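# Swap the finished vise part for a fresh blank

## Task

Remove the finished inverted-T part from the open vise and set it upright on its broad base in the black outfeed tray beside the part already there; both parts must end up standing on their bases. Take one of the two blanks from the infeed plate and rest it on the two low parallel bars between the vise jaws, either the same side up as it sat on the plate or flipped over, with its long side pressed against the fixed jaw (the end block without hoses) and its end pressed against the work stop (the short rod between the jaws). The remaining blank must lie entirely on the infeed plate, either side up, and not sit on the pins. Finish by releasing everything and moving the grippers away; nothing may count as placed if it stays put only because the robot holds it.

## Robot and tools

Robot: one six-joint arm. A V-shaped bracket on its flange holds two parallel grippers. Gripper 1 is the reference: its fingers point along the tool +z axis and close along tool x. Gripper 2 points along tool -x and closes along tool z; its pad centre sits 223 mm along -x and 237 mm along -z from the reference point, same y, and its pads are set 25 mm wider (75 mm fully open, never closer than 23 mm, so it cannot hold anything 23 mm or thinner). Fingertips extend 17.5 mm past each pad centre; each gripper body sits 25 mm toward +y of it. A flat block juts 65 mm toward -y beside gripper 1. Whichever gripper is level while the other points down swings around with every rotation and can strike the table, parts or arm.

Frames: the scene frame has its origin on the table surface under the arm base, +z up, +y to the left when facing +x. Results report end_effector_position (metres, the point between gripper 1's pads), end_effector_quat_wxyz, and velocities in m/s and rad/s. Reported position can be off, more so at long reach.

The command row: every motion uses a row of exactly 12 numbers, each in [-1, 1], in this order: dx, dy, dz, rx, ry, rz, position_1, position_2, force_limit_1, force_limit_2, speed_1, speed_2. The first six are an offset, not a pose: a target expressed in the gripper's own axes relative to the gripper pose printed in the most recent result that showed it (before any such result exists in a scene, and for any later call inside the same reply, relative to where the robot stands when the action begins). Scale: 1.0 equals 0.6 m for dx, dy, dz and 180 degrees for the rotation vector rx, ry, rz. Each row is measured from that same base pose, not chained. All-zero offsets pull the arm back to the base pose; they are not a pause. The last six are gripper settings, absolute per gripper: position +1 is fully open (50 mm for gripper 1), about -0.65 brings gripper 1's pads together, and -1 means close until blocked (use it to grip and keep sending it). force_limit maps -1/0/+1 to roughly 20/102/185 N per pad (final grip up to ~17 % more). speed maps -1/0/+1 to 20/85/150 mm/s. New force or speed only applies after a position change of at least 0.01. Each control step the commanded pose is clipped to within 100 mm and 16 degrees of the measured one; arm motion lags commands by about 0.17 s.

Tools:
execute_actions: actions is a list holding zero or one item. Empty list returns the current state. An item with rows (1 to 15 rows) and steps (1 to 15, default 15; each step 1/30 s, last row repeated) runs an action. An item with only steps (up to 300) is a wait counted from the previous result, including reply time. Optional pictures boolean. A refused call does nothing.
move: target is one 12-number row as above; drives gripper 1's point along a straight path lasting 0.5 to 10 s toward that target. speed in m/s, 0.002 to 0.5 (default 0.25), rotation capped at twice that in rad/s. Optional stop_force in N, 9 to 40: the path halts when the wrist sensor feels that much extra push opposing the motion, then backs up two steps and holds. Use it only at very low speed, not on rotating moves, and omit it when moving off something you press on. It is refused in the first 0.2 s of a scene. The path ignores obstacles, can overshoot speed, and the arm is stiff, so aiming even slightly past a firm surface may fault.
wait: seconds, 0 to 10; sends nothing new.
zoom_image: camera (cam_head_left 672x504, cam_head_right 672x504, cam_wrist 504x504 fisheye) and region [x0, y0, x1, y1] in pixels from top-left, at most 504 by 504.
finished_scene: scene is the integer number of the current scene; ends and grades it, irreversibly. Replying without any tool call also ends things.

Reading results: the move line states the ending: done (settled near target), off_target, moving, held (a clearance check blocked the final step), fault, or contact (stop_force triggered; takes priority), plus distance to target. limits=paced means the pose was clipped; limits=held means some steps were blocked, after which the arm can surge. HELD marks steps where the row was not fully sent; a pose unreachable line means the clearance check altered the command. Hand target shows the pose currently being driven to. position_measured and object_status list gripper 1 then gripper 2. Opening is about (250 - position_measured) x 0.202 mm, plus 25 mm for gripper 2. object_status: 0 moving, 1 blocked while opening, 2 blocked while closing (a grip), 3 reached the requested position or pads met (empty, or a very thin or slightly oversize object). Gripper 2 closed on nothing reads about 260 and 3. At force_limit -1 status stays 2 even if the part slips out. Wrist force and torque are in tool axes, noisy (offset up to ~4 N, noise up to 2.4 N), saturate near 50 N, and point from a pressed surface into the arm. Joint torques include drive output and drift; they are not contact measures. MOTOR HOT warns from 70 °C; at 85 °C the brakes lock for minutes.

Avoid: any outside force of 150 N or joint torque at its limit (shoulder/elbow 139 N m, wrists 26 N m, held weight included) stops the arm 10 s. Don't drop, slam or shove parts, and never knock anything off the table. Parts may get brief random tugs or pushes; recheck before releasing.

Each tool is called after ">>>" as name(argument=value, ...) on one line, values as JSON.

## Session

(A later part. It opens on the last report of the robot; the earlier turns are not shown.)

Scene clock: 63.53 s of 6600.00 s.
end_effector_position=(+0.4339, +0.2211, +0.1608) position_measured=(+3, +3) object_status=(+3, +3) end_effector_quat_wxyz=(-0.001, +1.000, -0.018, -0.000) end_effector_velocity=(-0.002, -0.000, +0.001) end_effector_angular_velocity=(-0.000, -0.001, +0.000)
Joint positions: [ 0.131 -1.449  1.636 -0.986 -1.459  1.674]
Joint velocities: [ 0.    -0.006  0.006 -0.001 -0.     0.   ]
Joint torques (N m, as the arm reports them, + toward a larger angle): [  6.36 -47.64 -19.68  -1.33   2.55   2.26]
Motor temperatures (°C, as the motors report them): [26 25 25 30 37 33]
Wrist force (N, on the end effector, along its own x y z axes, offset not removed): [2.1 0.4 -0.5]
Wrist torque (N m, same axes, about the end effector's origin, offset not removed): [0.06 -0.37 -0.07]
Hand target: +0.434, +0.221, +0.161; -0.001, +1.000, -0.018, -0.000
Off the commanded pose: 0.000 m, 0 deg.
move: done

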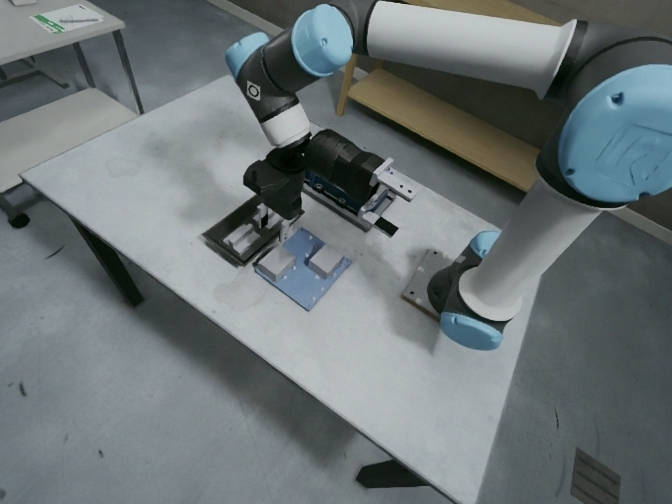

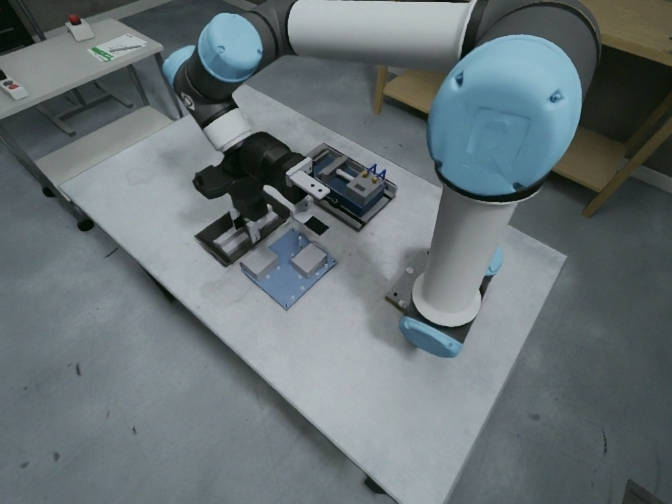

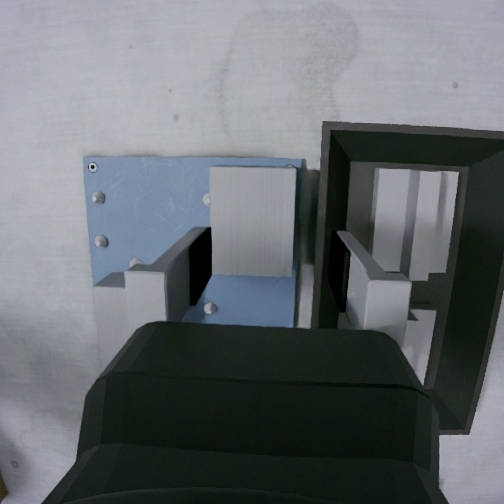

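>>> move(target=[0.372,0.003,-0.372,0,0.5,0,-1,0.65,0,0,0,0])

>>> move(target=[-0.14,0,0,0,0,0,-1,0.65,0,0,0,0], speed=0.1)

>>> move(target=[-0.042,0,0,0,0,0,-1,0.65,0,0,0,0], speed=0.006, stop_force=10)

>>> move(target=[0,0,0,0,0,0,-1,-1,0,0,0,0])

>>> move(target=[0.17,0,0,0,0,0,-1,-1,0,0,0,0], speed=0.1)

>>> move(target=[0,0.607,0.148,0,0,0,-1,-1,0,0,0,0], speed=0.15)

>>> move(target=[-0.08,0,0,0,0,0,-1,-1,0,0,0,0], speed=0.006, stop_force=10)

Scene clock: 81.47 s of 6600.00 s.
end_effector_position=(+0.6569, +0.2106, +0.3836) position_measured=(+253, +56) object_status=(+3, +3) end_effector_quat_wxyz=(+0.014, +0.708, -0.013, +0.706) end_effector_velocity=(+0.002, -0.000, +0.002) end_effector_angular_velocity=(+0.001, -0.016, -0.000)
Joint positions: [ 0.18  -1.582  2.209 -2.978 -1.71   1.717]
Joint velocities: [-0.002  0.012  0.001 -0.03   0.    -0.002]
Joint torques (N m, as the arm reports them, + toward a larger angle): [ -7.21 -17.61 -22.    -8.02  -2.35  -2.37]
Motor temperatures (°C, as the motors report them): [26 25 25 30 37 33]
Wrist force (N, on the end effector, along its own x y z axes, offset not removed): [1.8 2.0 1.3]
Wrist torque (N m, same axes, about the end effector's origin, offset not removed): [0.57 -0.31 -0.03]
Hand target: +0.657, +0.211, +0.384; +0.014, +0.707, -0.013, +0.707
Off the commanded pose: 0.000 m, 0 deg.
After step 90, 11.20 s passed at rest.
move: done

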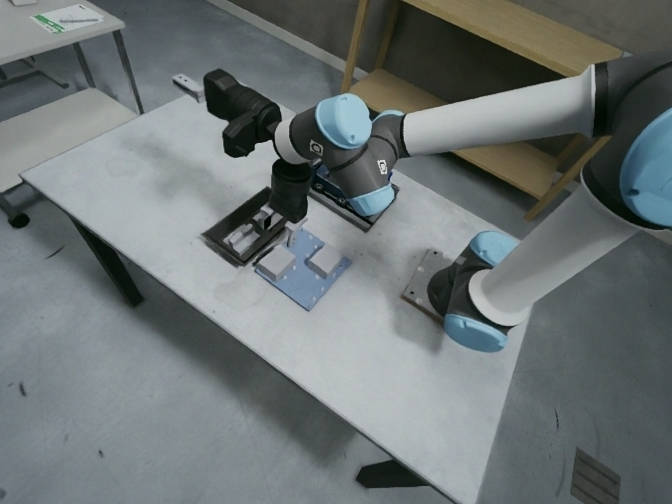

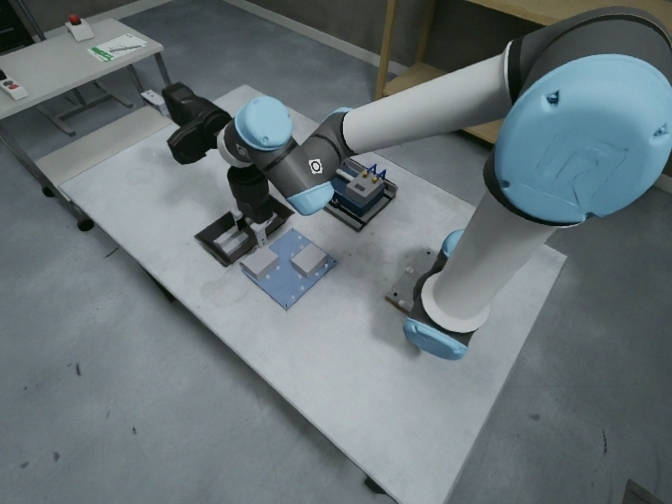

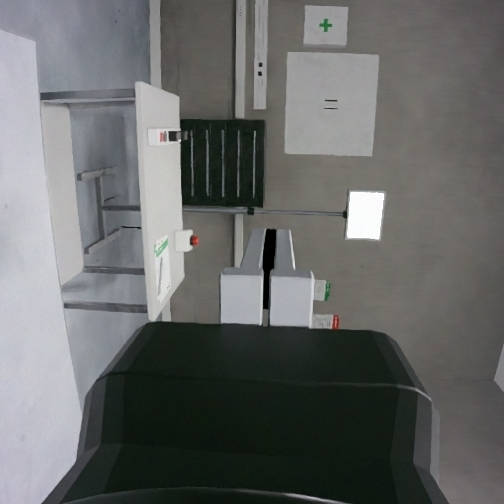

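Scene clock: 82.80 s of 6600.00 s.
end_effector_position=(+0.6567, +0.2106, +0.3000) position_measured=(+253, +56) object_status=(+3, +3) end_effector_quat_wxyz=(+0.014, +0.708, -0.013, +0.706) end_effector_velocity=(+0.000, +0.001, -0.003) end_effector_angular_velocity=(+0.002, -0.003, +0.001)
Joint positions: [ 0.182 -1.405  2.307 -3.253 -1.711  1.719]
Joint velocities: [ 0.     0.009  0.003 -0.015  0.002  0.   ]
Joint torques (N m, as the arm reports them, + toward a larger angle): [  6.8  -20.69 -14.81  -8.12  -2.54  -1.79]
Motor temperatures (°C, as the motors report them): [26 25 25 30 37 33]
Wrist force (N, on the end effector, along its own x y z axes, offset not removed): [2.0 1.3 -1.5]
Wrist torque (N m, same axes, about the end effector's origin, offset not removed): [0.30 -0.32 -0.10]
Hand target: +0.657, +0.211, +0.300; +0.014, +0.708, -0.013, +0.706
Off the commanded pose: 0.000 m, 0 deg.
move: done

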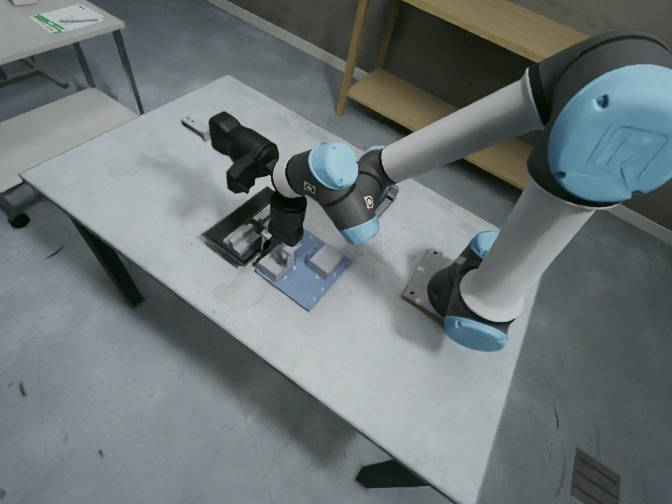

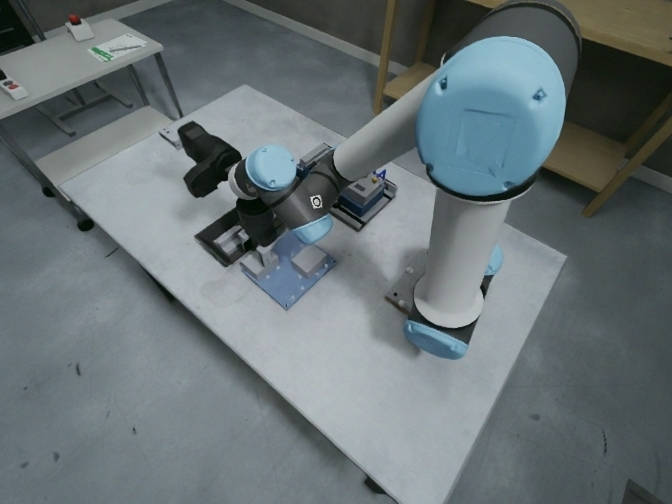

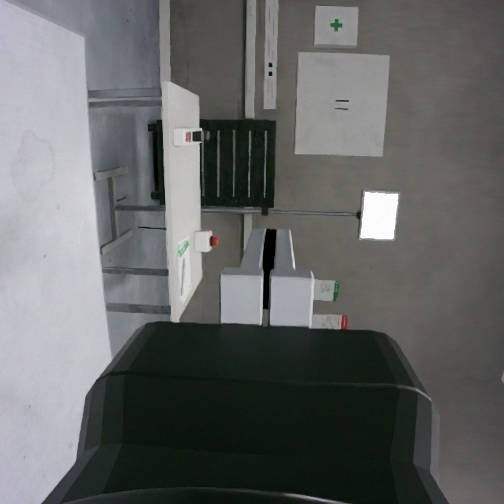

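Scene clock: 87.23 s of 6600.00 s.
end_effector_position=(+0.6567, +0.2107, +0.2749) position_measured=(+253, +56) object_status=(+3, +3) end_effector_quat_wxyz=(+0.014, +0.708, -0.013, +0.706) end_effector_velocity=(+0.000, -0.001, -0.002) end_effector_angular_velocity=(-0.000, +0.001, -0.002)
Joint positions: [ 0.182 -1.339  2.326 -3.338 -1.711  1.719]
Joint velocities: [-0.001  0.004  0.001 -0.004 -0.     0.   ]
Joint torques (N m, as the arm reports them, + toward a larger angle): [  6.59 -21.72 -14.63  -8.22  -2.43   2.27]
Motor temperatures (°C, as the motors report them): [26 25 25 30 37 33]
Wrist force (N, on the end effector, along its own x y z axes, offset not removed): [2.9 1.5 -0.4]
Wrist torque (N m, same axes, about the end effector's origin, offset not removed): [0.41 -0.61 -0.16]
Hand target: +0.657, +0.211, +0.275; +0.014, +0.708, -0.013, +0.706
Off the commanded pose: 0.000 m, 0 deg.
move: done

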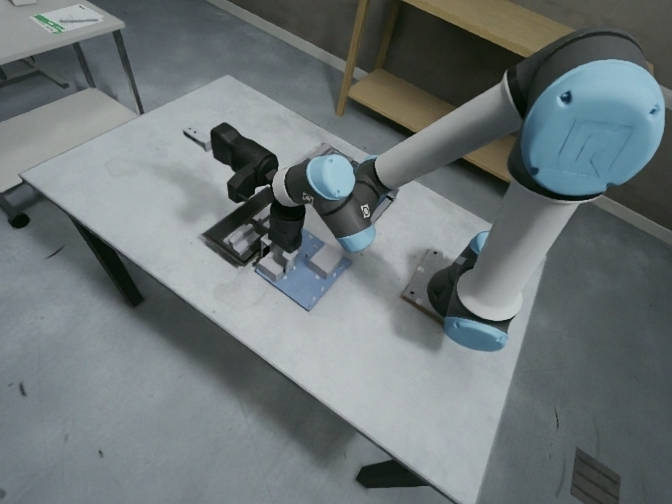

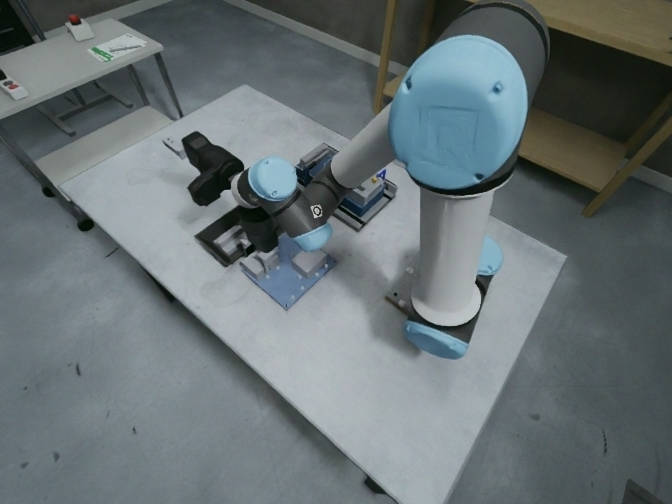

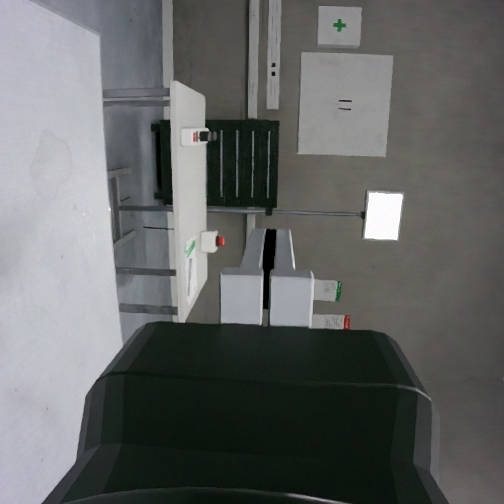

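Scene clock: 87.73 s of 6600.00 s.
end_effector_position=(+0.6567, +0.2107, +0.2748) position_measured=(+253, +97) object_status=(+3, +2) end_effector_quat_wxyz=(+0.014, +0.708, -0.013, +0.706) end_effector_velocity=(+0.000, -0.000, +0.000) end_effector_angular_velocity=(+0.001, -0.001, -0.000)
Joint positions: [ 0.182 -1.339  2.326 -3.338 -1.711  1.719]
Joint velocities: [ 0.     0.    -0.    -0.001  0.     0.001]
Joint torques (N m, as the arm reports them, + toward a larger angle): [  6.7  -41.91 -18.46  -5.55  -2.15   2.48]
Motor temperatures (°C, as the motors report them): [26 25 25 30 37 33]
Wrist force (N, on the end effector, along its own x y z axes, offset not removed): [-0.3 -0.3 0.1]
Wrist torque (N m, same axes, about the end effector's origin, offset not removed): [-0.01 0.31 -0.10]
Hand target: +0.657, +0.211, +0.275; +0.014, +0.708, -0.013, +0.706
Off the commanded pose: 0.000 m, 0 deg.
move: done

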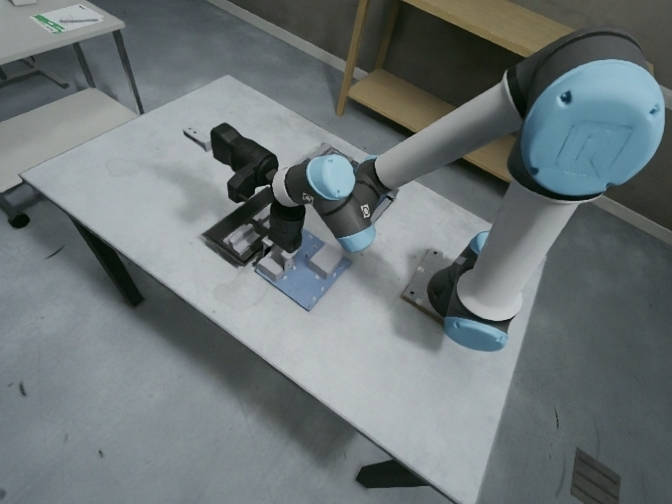

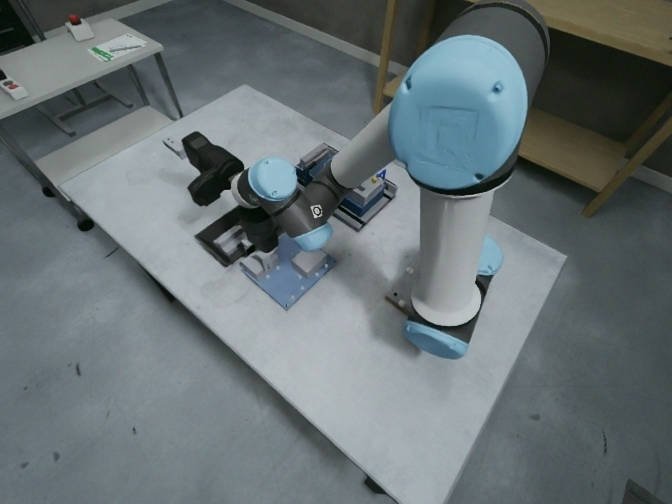

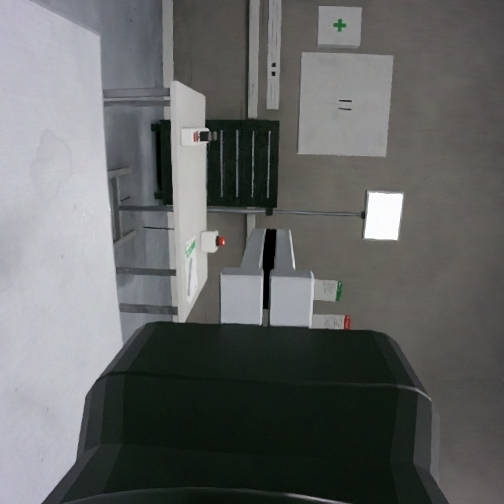

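Scene clock: 89.23 s of 6600.00 s.
end_effector_position=(+0.6568, +0.2106, +0.3764) position_measured=(+253, +97) object_status=(+3, +2) end_effector_quat_wxyz=(+0.014, +0.708, -0.013, +0.706) end_effector_velocity=(+0.000, -0.001, +0.002) end_effector_angular_velocity=(+0.001, +0.002, -0.001)
Joint positions: [ 0.18  -1.57   2.219 -3.    -1.71   1.718]
Joint velocities: [-0.002 -0.005 -0.004  0.011  0.001  0.001]
Joint torques (N m, as the arm reports them, + toward a larger angle): [ -7.25 -44.1  -36.97  -5.42   1.69   2.2 ]
Motor temperatures (°C, as the motors report them): [26 25 25 30 37 33]
Wrist force (N, on the end effector, along its own x y z axes, offset not removed): [-1.7 1.7 -0.2]
Wrist torque (N m, same axes, about the end effector's origin, offset not removed): [0.41 0.49 -0.10]
Hand target: +0.657, +0.211, +0.377; +0.014, +0.708, -0.013, +0.706
Off the commanded pose: 0.000 m, 0 deg.
move: done

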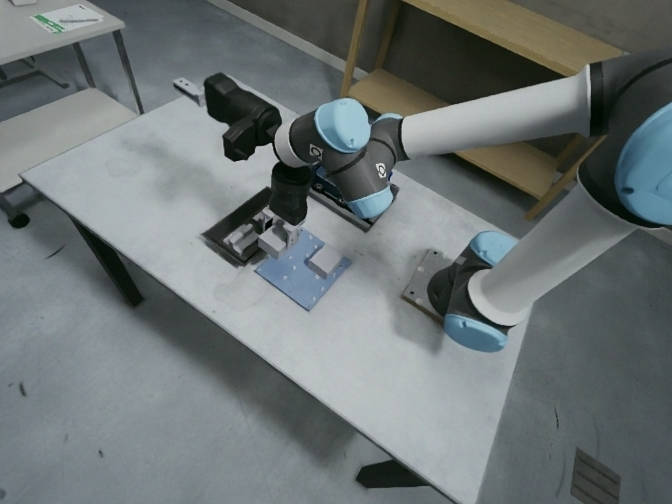

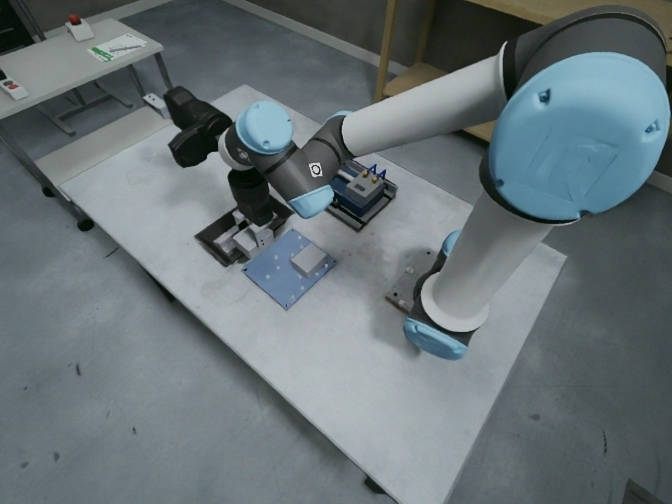

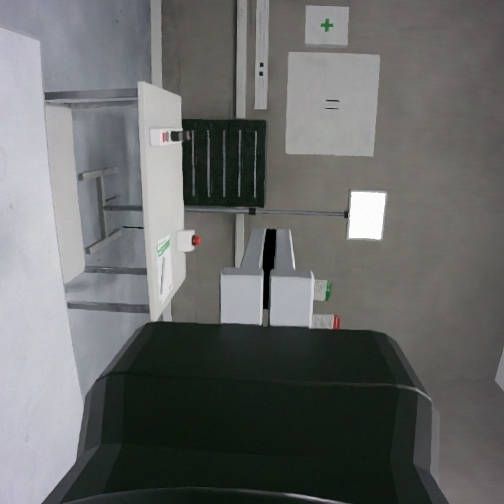

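Scene clock: 92.30 s of 6600.00 s.
end_effector_position=(+0.7316, -0.1563, +0.3759) position_measured=(+253, +97) object_status=(+3, +2) end_effector_quat_wxyz=(+0.013, +0.708, -0.013, +0.706) end_effector_velocity=(+0.001, -0.001, +0.000) end_effector_angular_velocity=(-0.001, +0.000, +0.003)
Joint positions: [-0.656 -1.454  2.078 -2.874 -1.133  1.097]
Joint velocities: [-0.     0.003 -0.005  0.003  0.001 -0.003]
Joint torques (N m, as the arm reports them, + toward a larger angle): [ -7.24 -24.64 -39.5   -5.     4.15  -2.  ]
Motor temperatures (°C, as the motors report them): [26 25 25 30 37 33]
Wrist force (N, on the end effector, along its own x y z axes, offset not removed): [-1.5 -0.2 1.7]
Wrist torque (N m, same axes, about the end effector's origin, offset not removed): [0.06 0.47 -0.12]
Hand target: +0.732, -0.157, +0.376; +0.013, +0.708, -0.013, +0.706
Off the commanded pose: 0.001 m, 0 deg.
move: done

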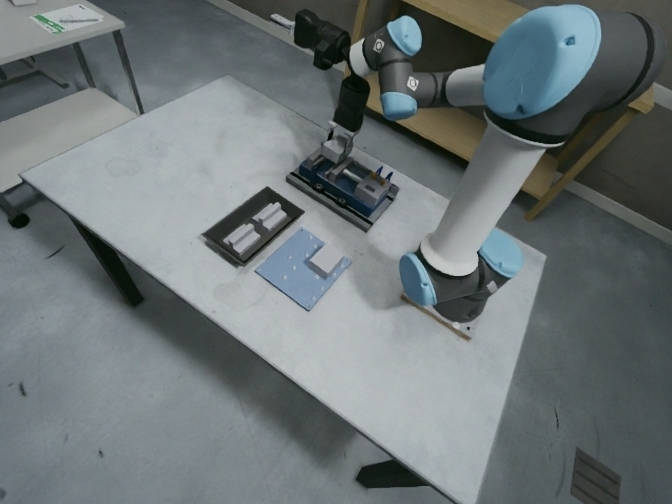

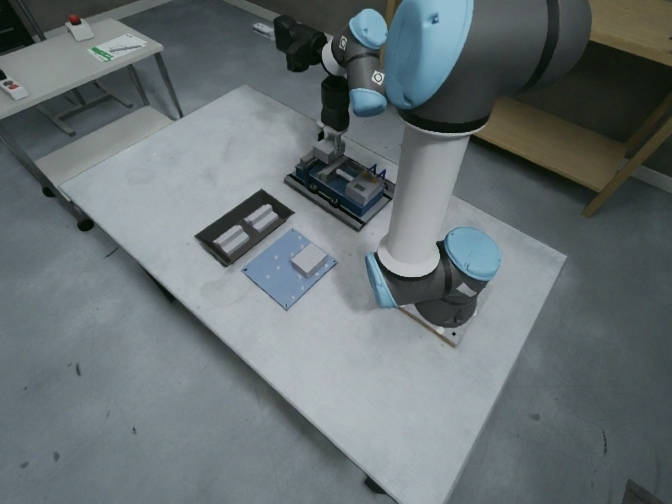

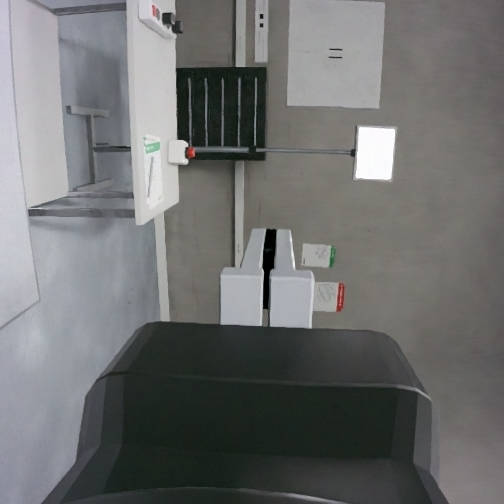

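Scene clock: 94.97 s of 6600.00 s.
end_effector_position=(+0.7316, -0.1563, +0.3621) position_measured=(+253, +97) object_status=(+3, +2) end_effector_quat_wxyz=(+0.013, +0.708, -0.013, +0.706) end_effector_velocity=(-0.000, -0.000, -0.000) end_effector_angular_velocity=(+0.001, +0.005, -0.001)
Joint positions: [-0.655 -1.432  2.095 -2.914 -1.133  1.097]
Joint velocities: [ 0.    -0.004 -0.001  0.009 -0.002 -0.   ]
Joint torques (N m, as the arm reports them, + toward a larger angle): [  3.1  -44.99 -26.21  -0.36   0.04   1.82]
Motor temperatures (°C, as the motors report them): [26 25 25 30 37 33]
Wrist force (N, on the end effector, along its own x y z axes, offset not removed): [10.4 2.0 17.1]
Wrist torque (N m, same axes, about the end effector's origin, offset not removed): [1.05 1.40 -0.84]
Hand target: +0.732, -0.156, +0.363; +0.013, +0.708, -0.013, +0.706
Off the commanded pose: 0.034 m, 0 deg.
move: contact

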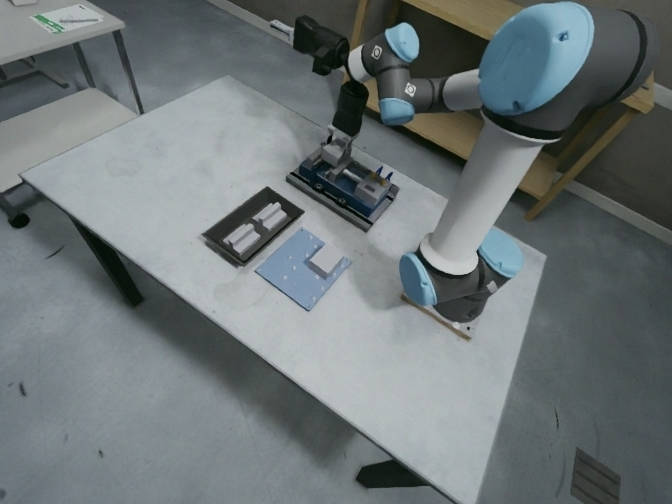

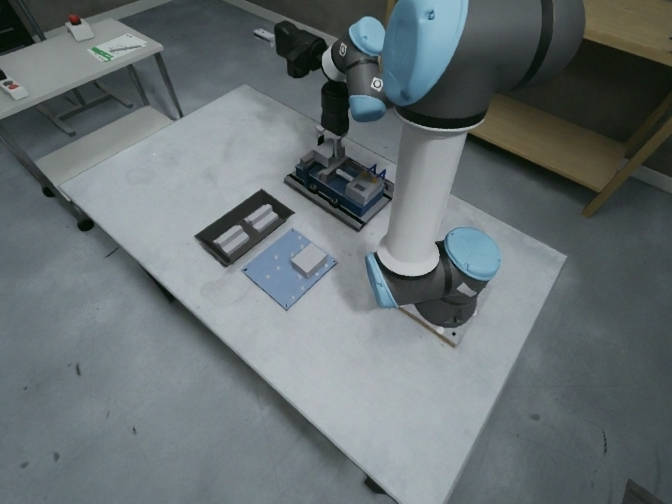

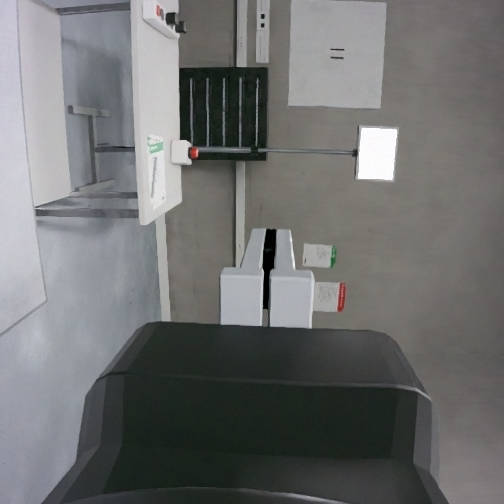

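Chamfer on the moving jaw; shift +x.

>>> move(target=[0.002,0,0.008,0,0,0,-1,-1,0,0,0,0], speed=0.01)

>>> move(target=[-0.05,0,0,0,0,0,-1,-1,0,0,0,0], speed=0.005, stop_force=10)

Scene clock: 103.13 s of 6600.00 s.
end_effector_position=(+0.7361, -0.1565, +0.3632) position_measured=(+253, +97) object_status=(+3, +2) end_effector_quat_wxyz=(+0.013, +0.708, -0.013, +0.706) end_effector_velocity=(+0.002, -0.000, +0.001) end_effector_angular_velocity=(-0.000, -0.001, -0.000)
Joint positions: [-0.649 -1.424  2.082 -2.912 -1.137  1.102]
Joint velocities: [ 0.003  0.005 -0.007 -0.001 -0.001  0.003]
Joint torques (N m, as the arm reports them, + toward a larger angle): [  6.78 -25.01 -37.7   -5.21  -0.03   2.63]
Motor temperatures (°C, as the motors report them): [26 25 25 30 37 33]
Wrist force (N, on the end effector, along its own x y z axes, offset not removed): [-0.6 0.5 -0.5]
Wrist torque (N m, same axes, about the end effector's origin, offset not removed): [0.17 0.29 -0.12]
Hand target: +0.736, -0.156, +0.363; +0.013, +0.708, -0.013, +0.706
Off the commanded pose: 0.000 m, 0 deg.
After step 90, 4.47 s passed at rest.
move: done

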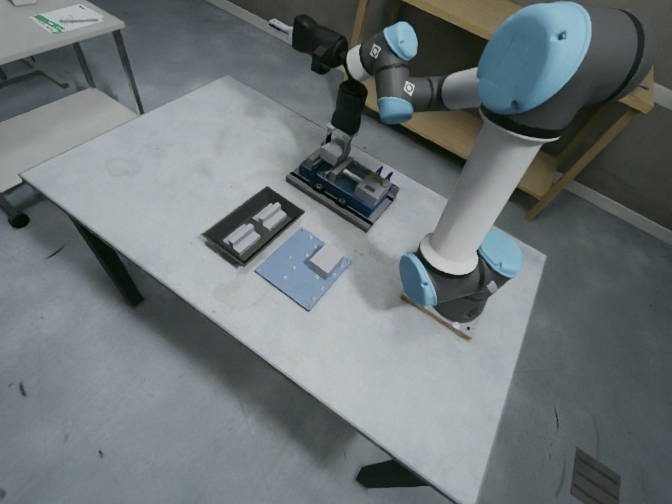

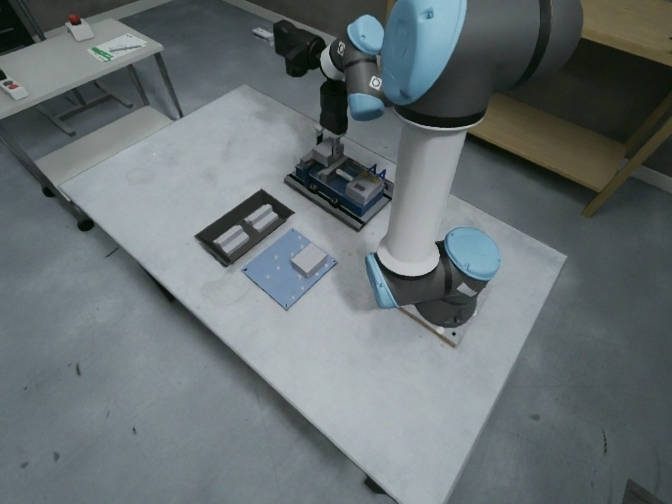

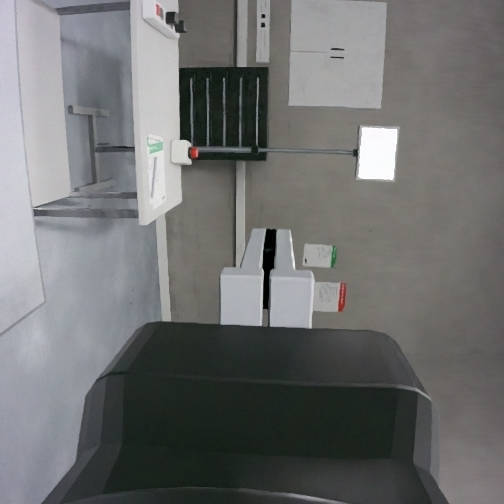

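Scene clock: 106.90 s of 6600.00 s.
end_effector_position=(+0.7361, -0.1565, +0.3463) position_measured=(+253, +97) object_status=(+3, +2) end_effector_quat_wxyz=(+0.013, +0.708, -0.013, +0.706) end_effector_velocity=(+0.000, -0.001, +0.002) end_effector_angular_velocity=(+0.001, -0.001, -0.000)
Joint positions: [-0.649 -1.395  2.102 -2.961 -1.137  1.102]
Joint velocities: [-0.    -0.002 -0.003  0.005  0.001  0.001]
Joint torques (N m, as the arm reports them, + toward a larger angle): [  5.31 -36.47 -20.5   -0.81   0.13   0.73]
Motor temperatures (°C, as the motors report them): [26 25 25 30 37 33]
Wrist force (N, on the end effector, along its own x y z axes, offset not removed): [32.0 1.5 3.6]
Wrist torque (N m, same axes, about the end effector's origin, offset not removed): [0.35 -6.88 -0.26]
Hand target: +0.736, -0.156, +0.347; +0.013, +0.708, -0.013, +0.706
Off the commanded pose: 0.013 m, 0 deg.
move: contact

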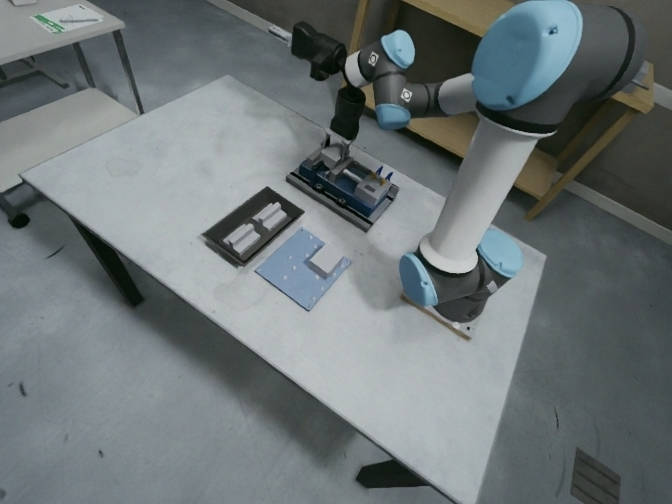

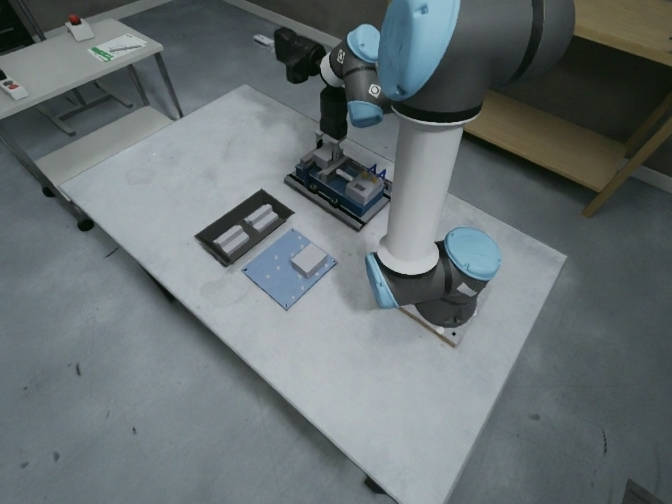

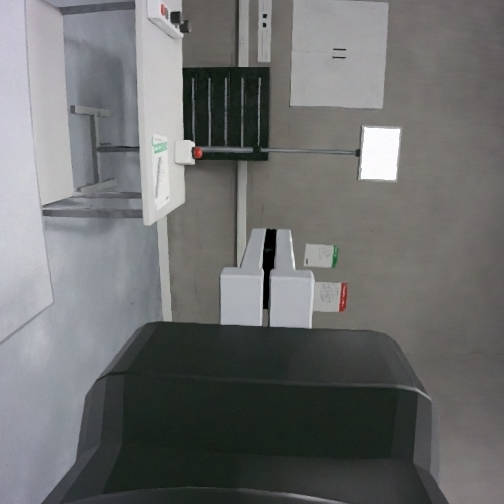

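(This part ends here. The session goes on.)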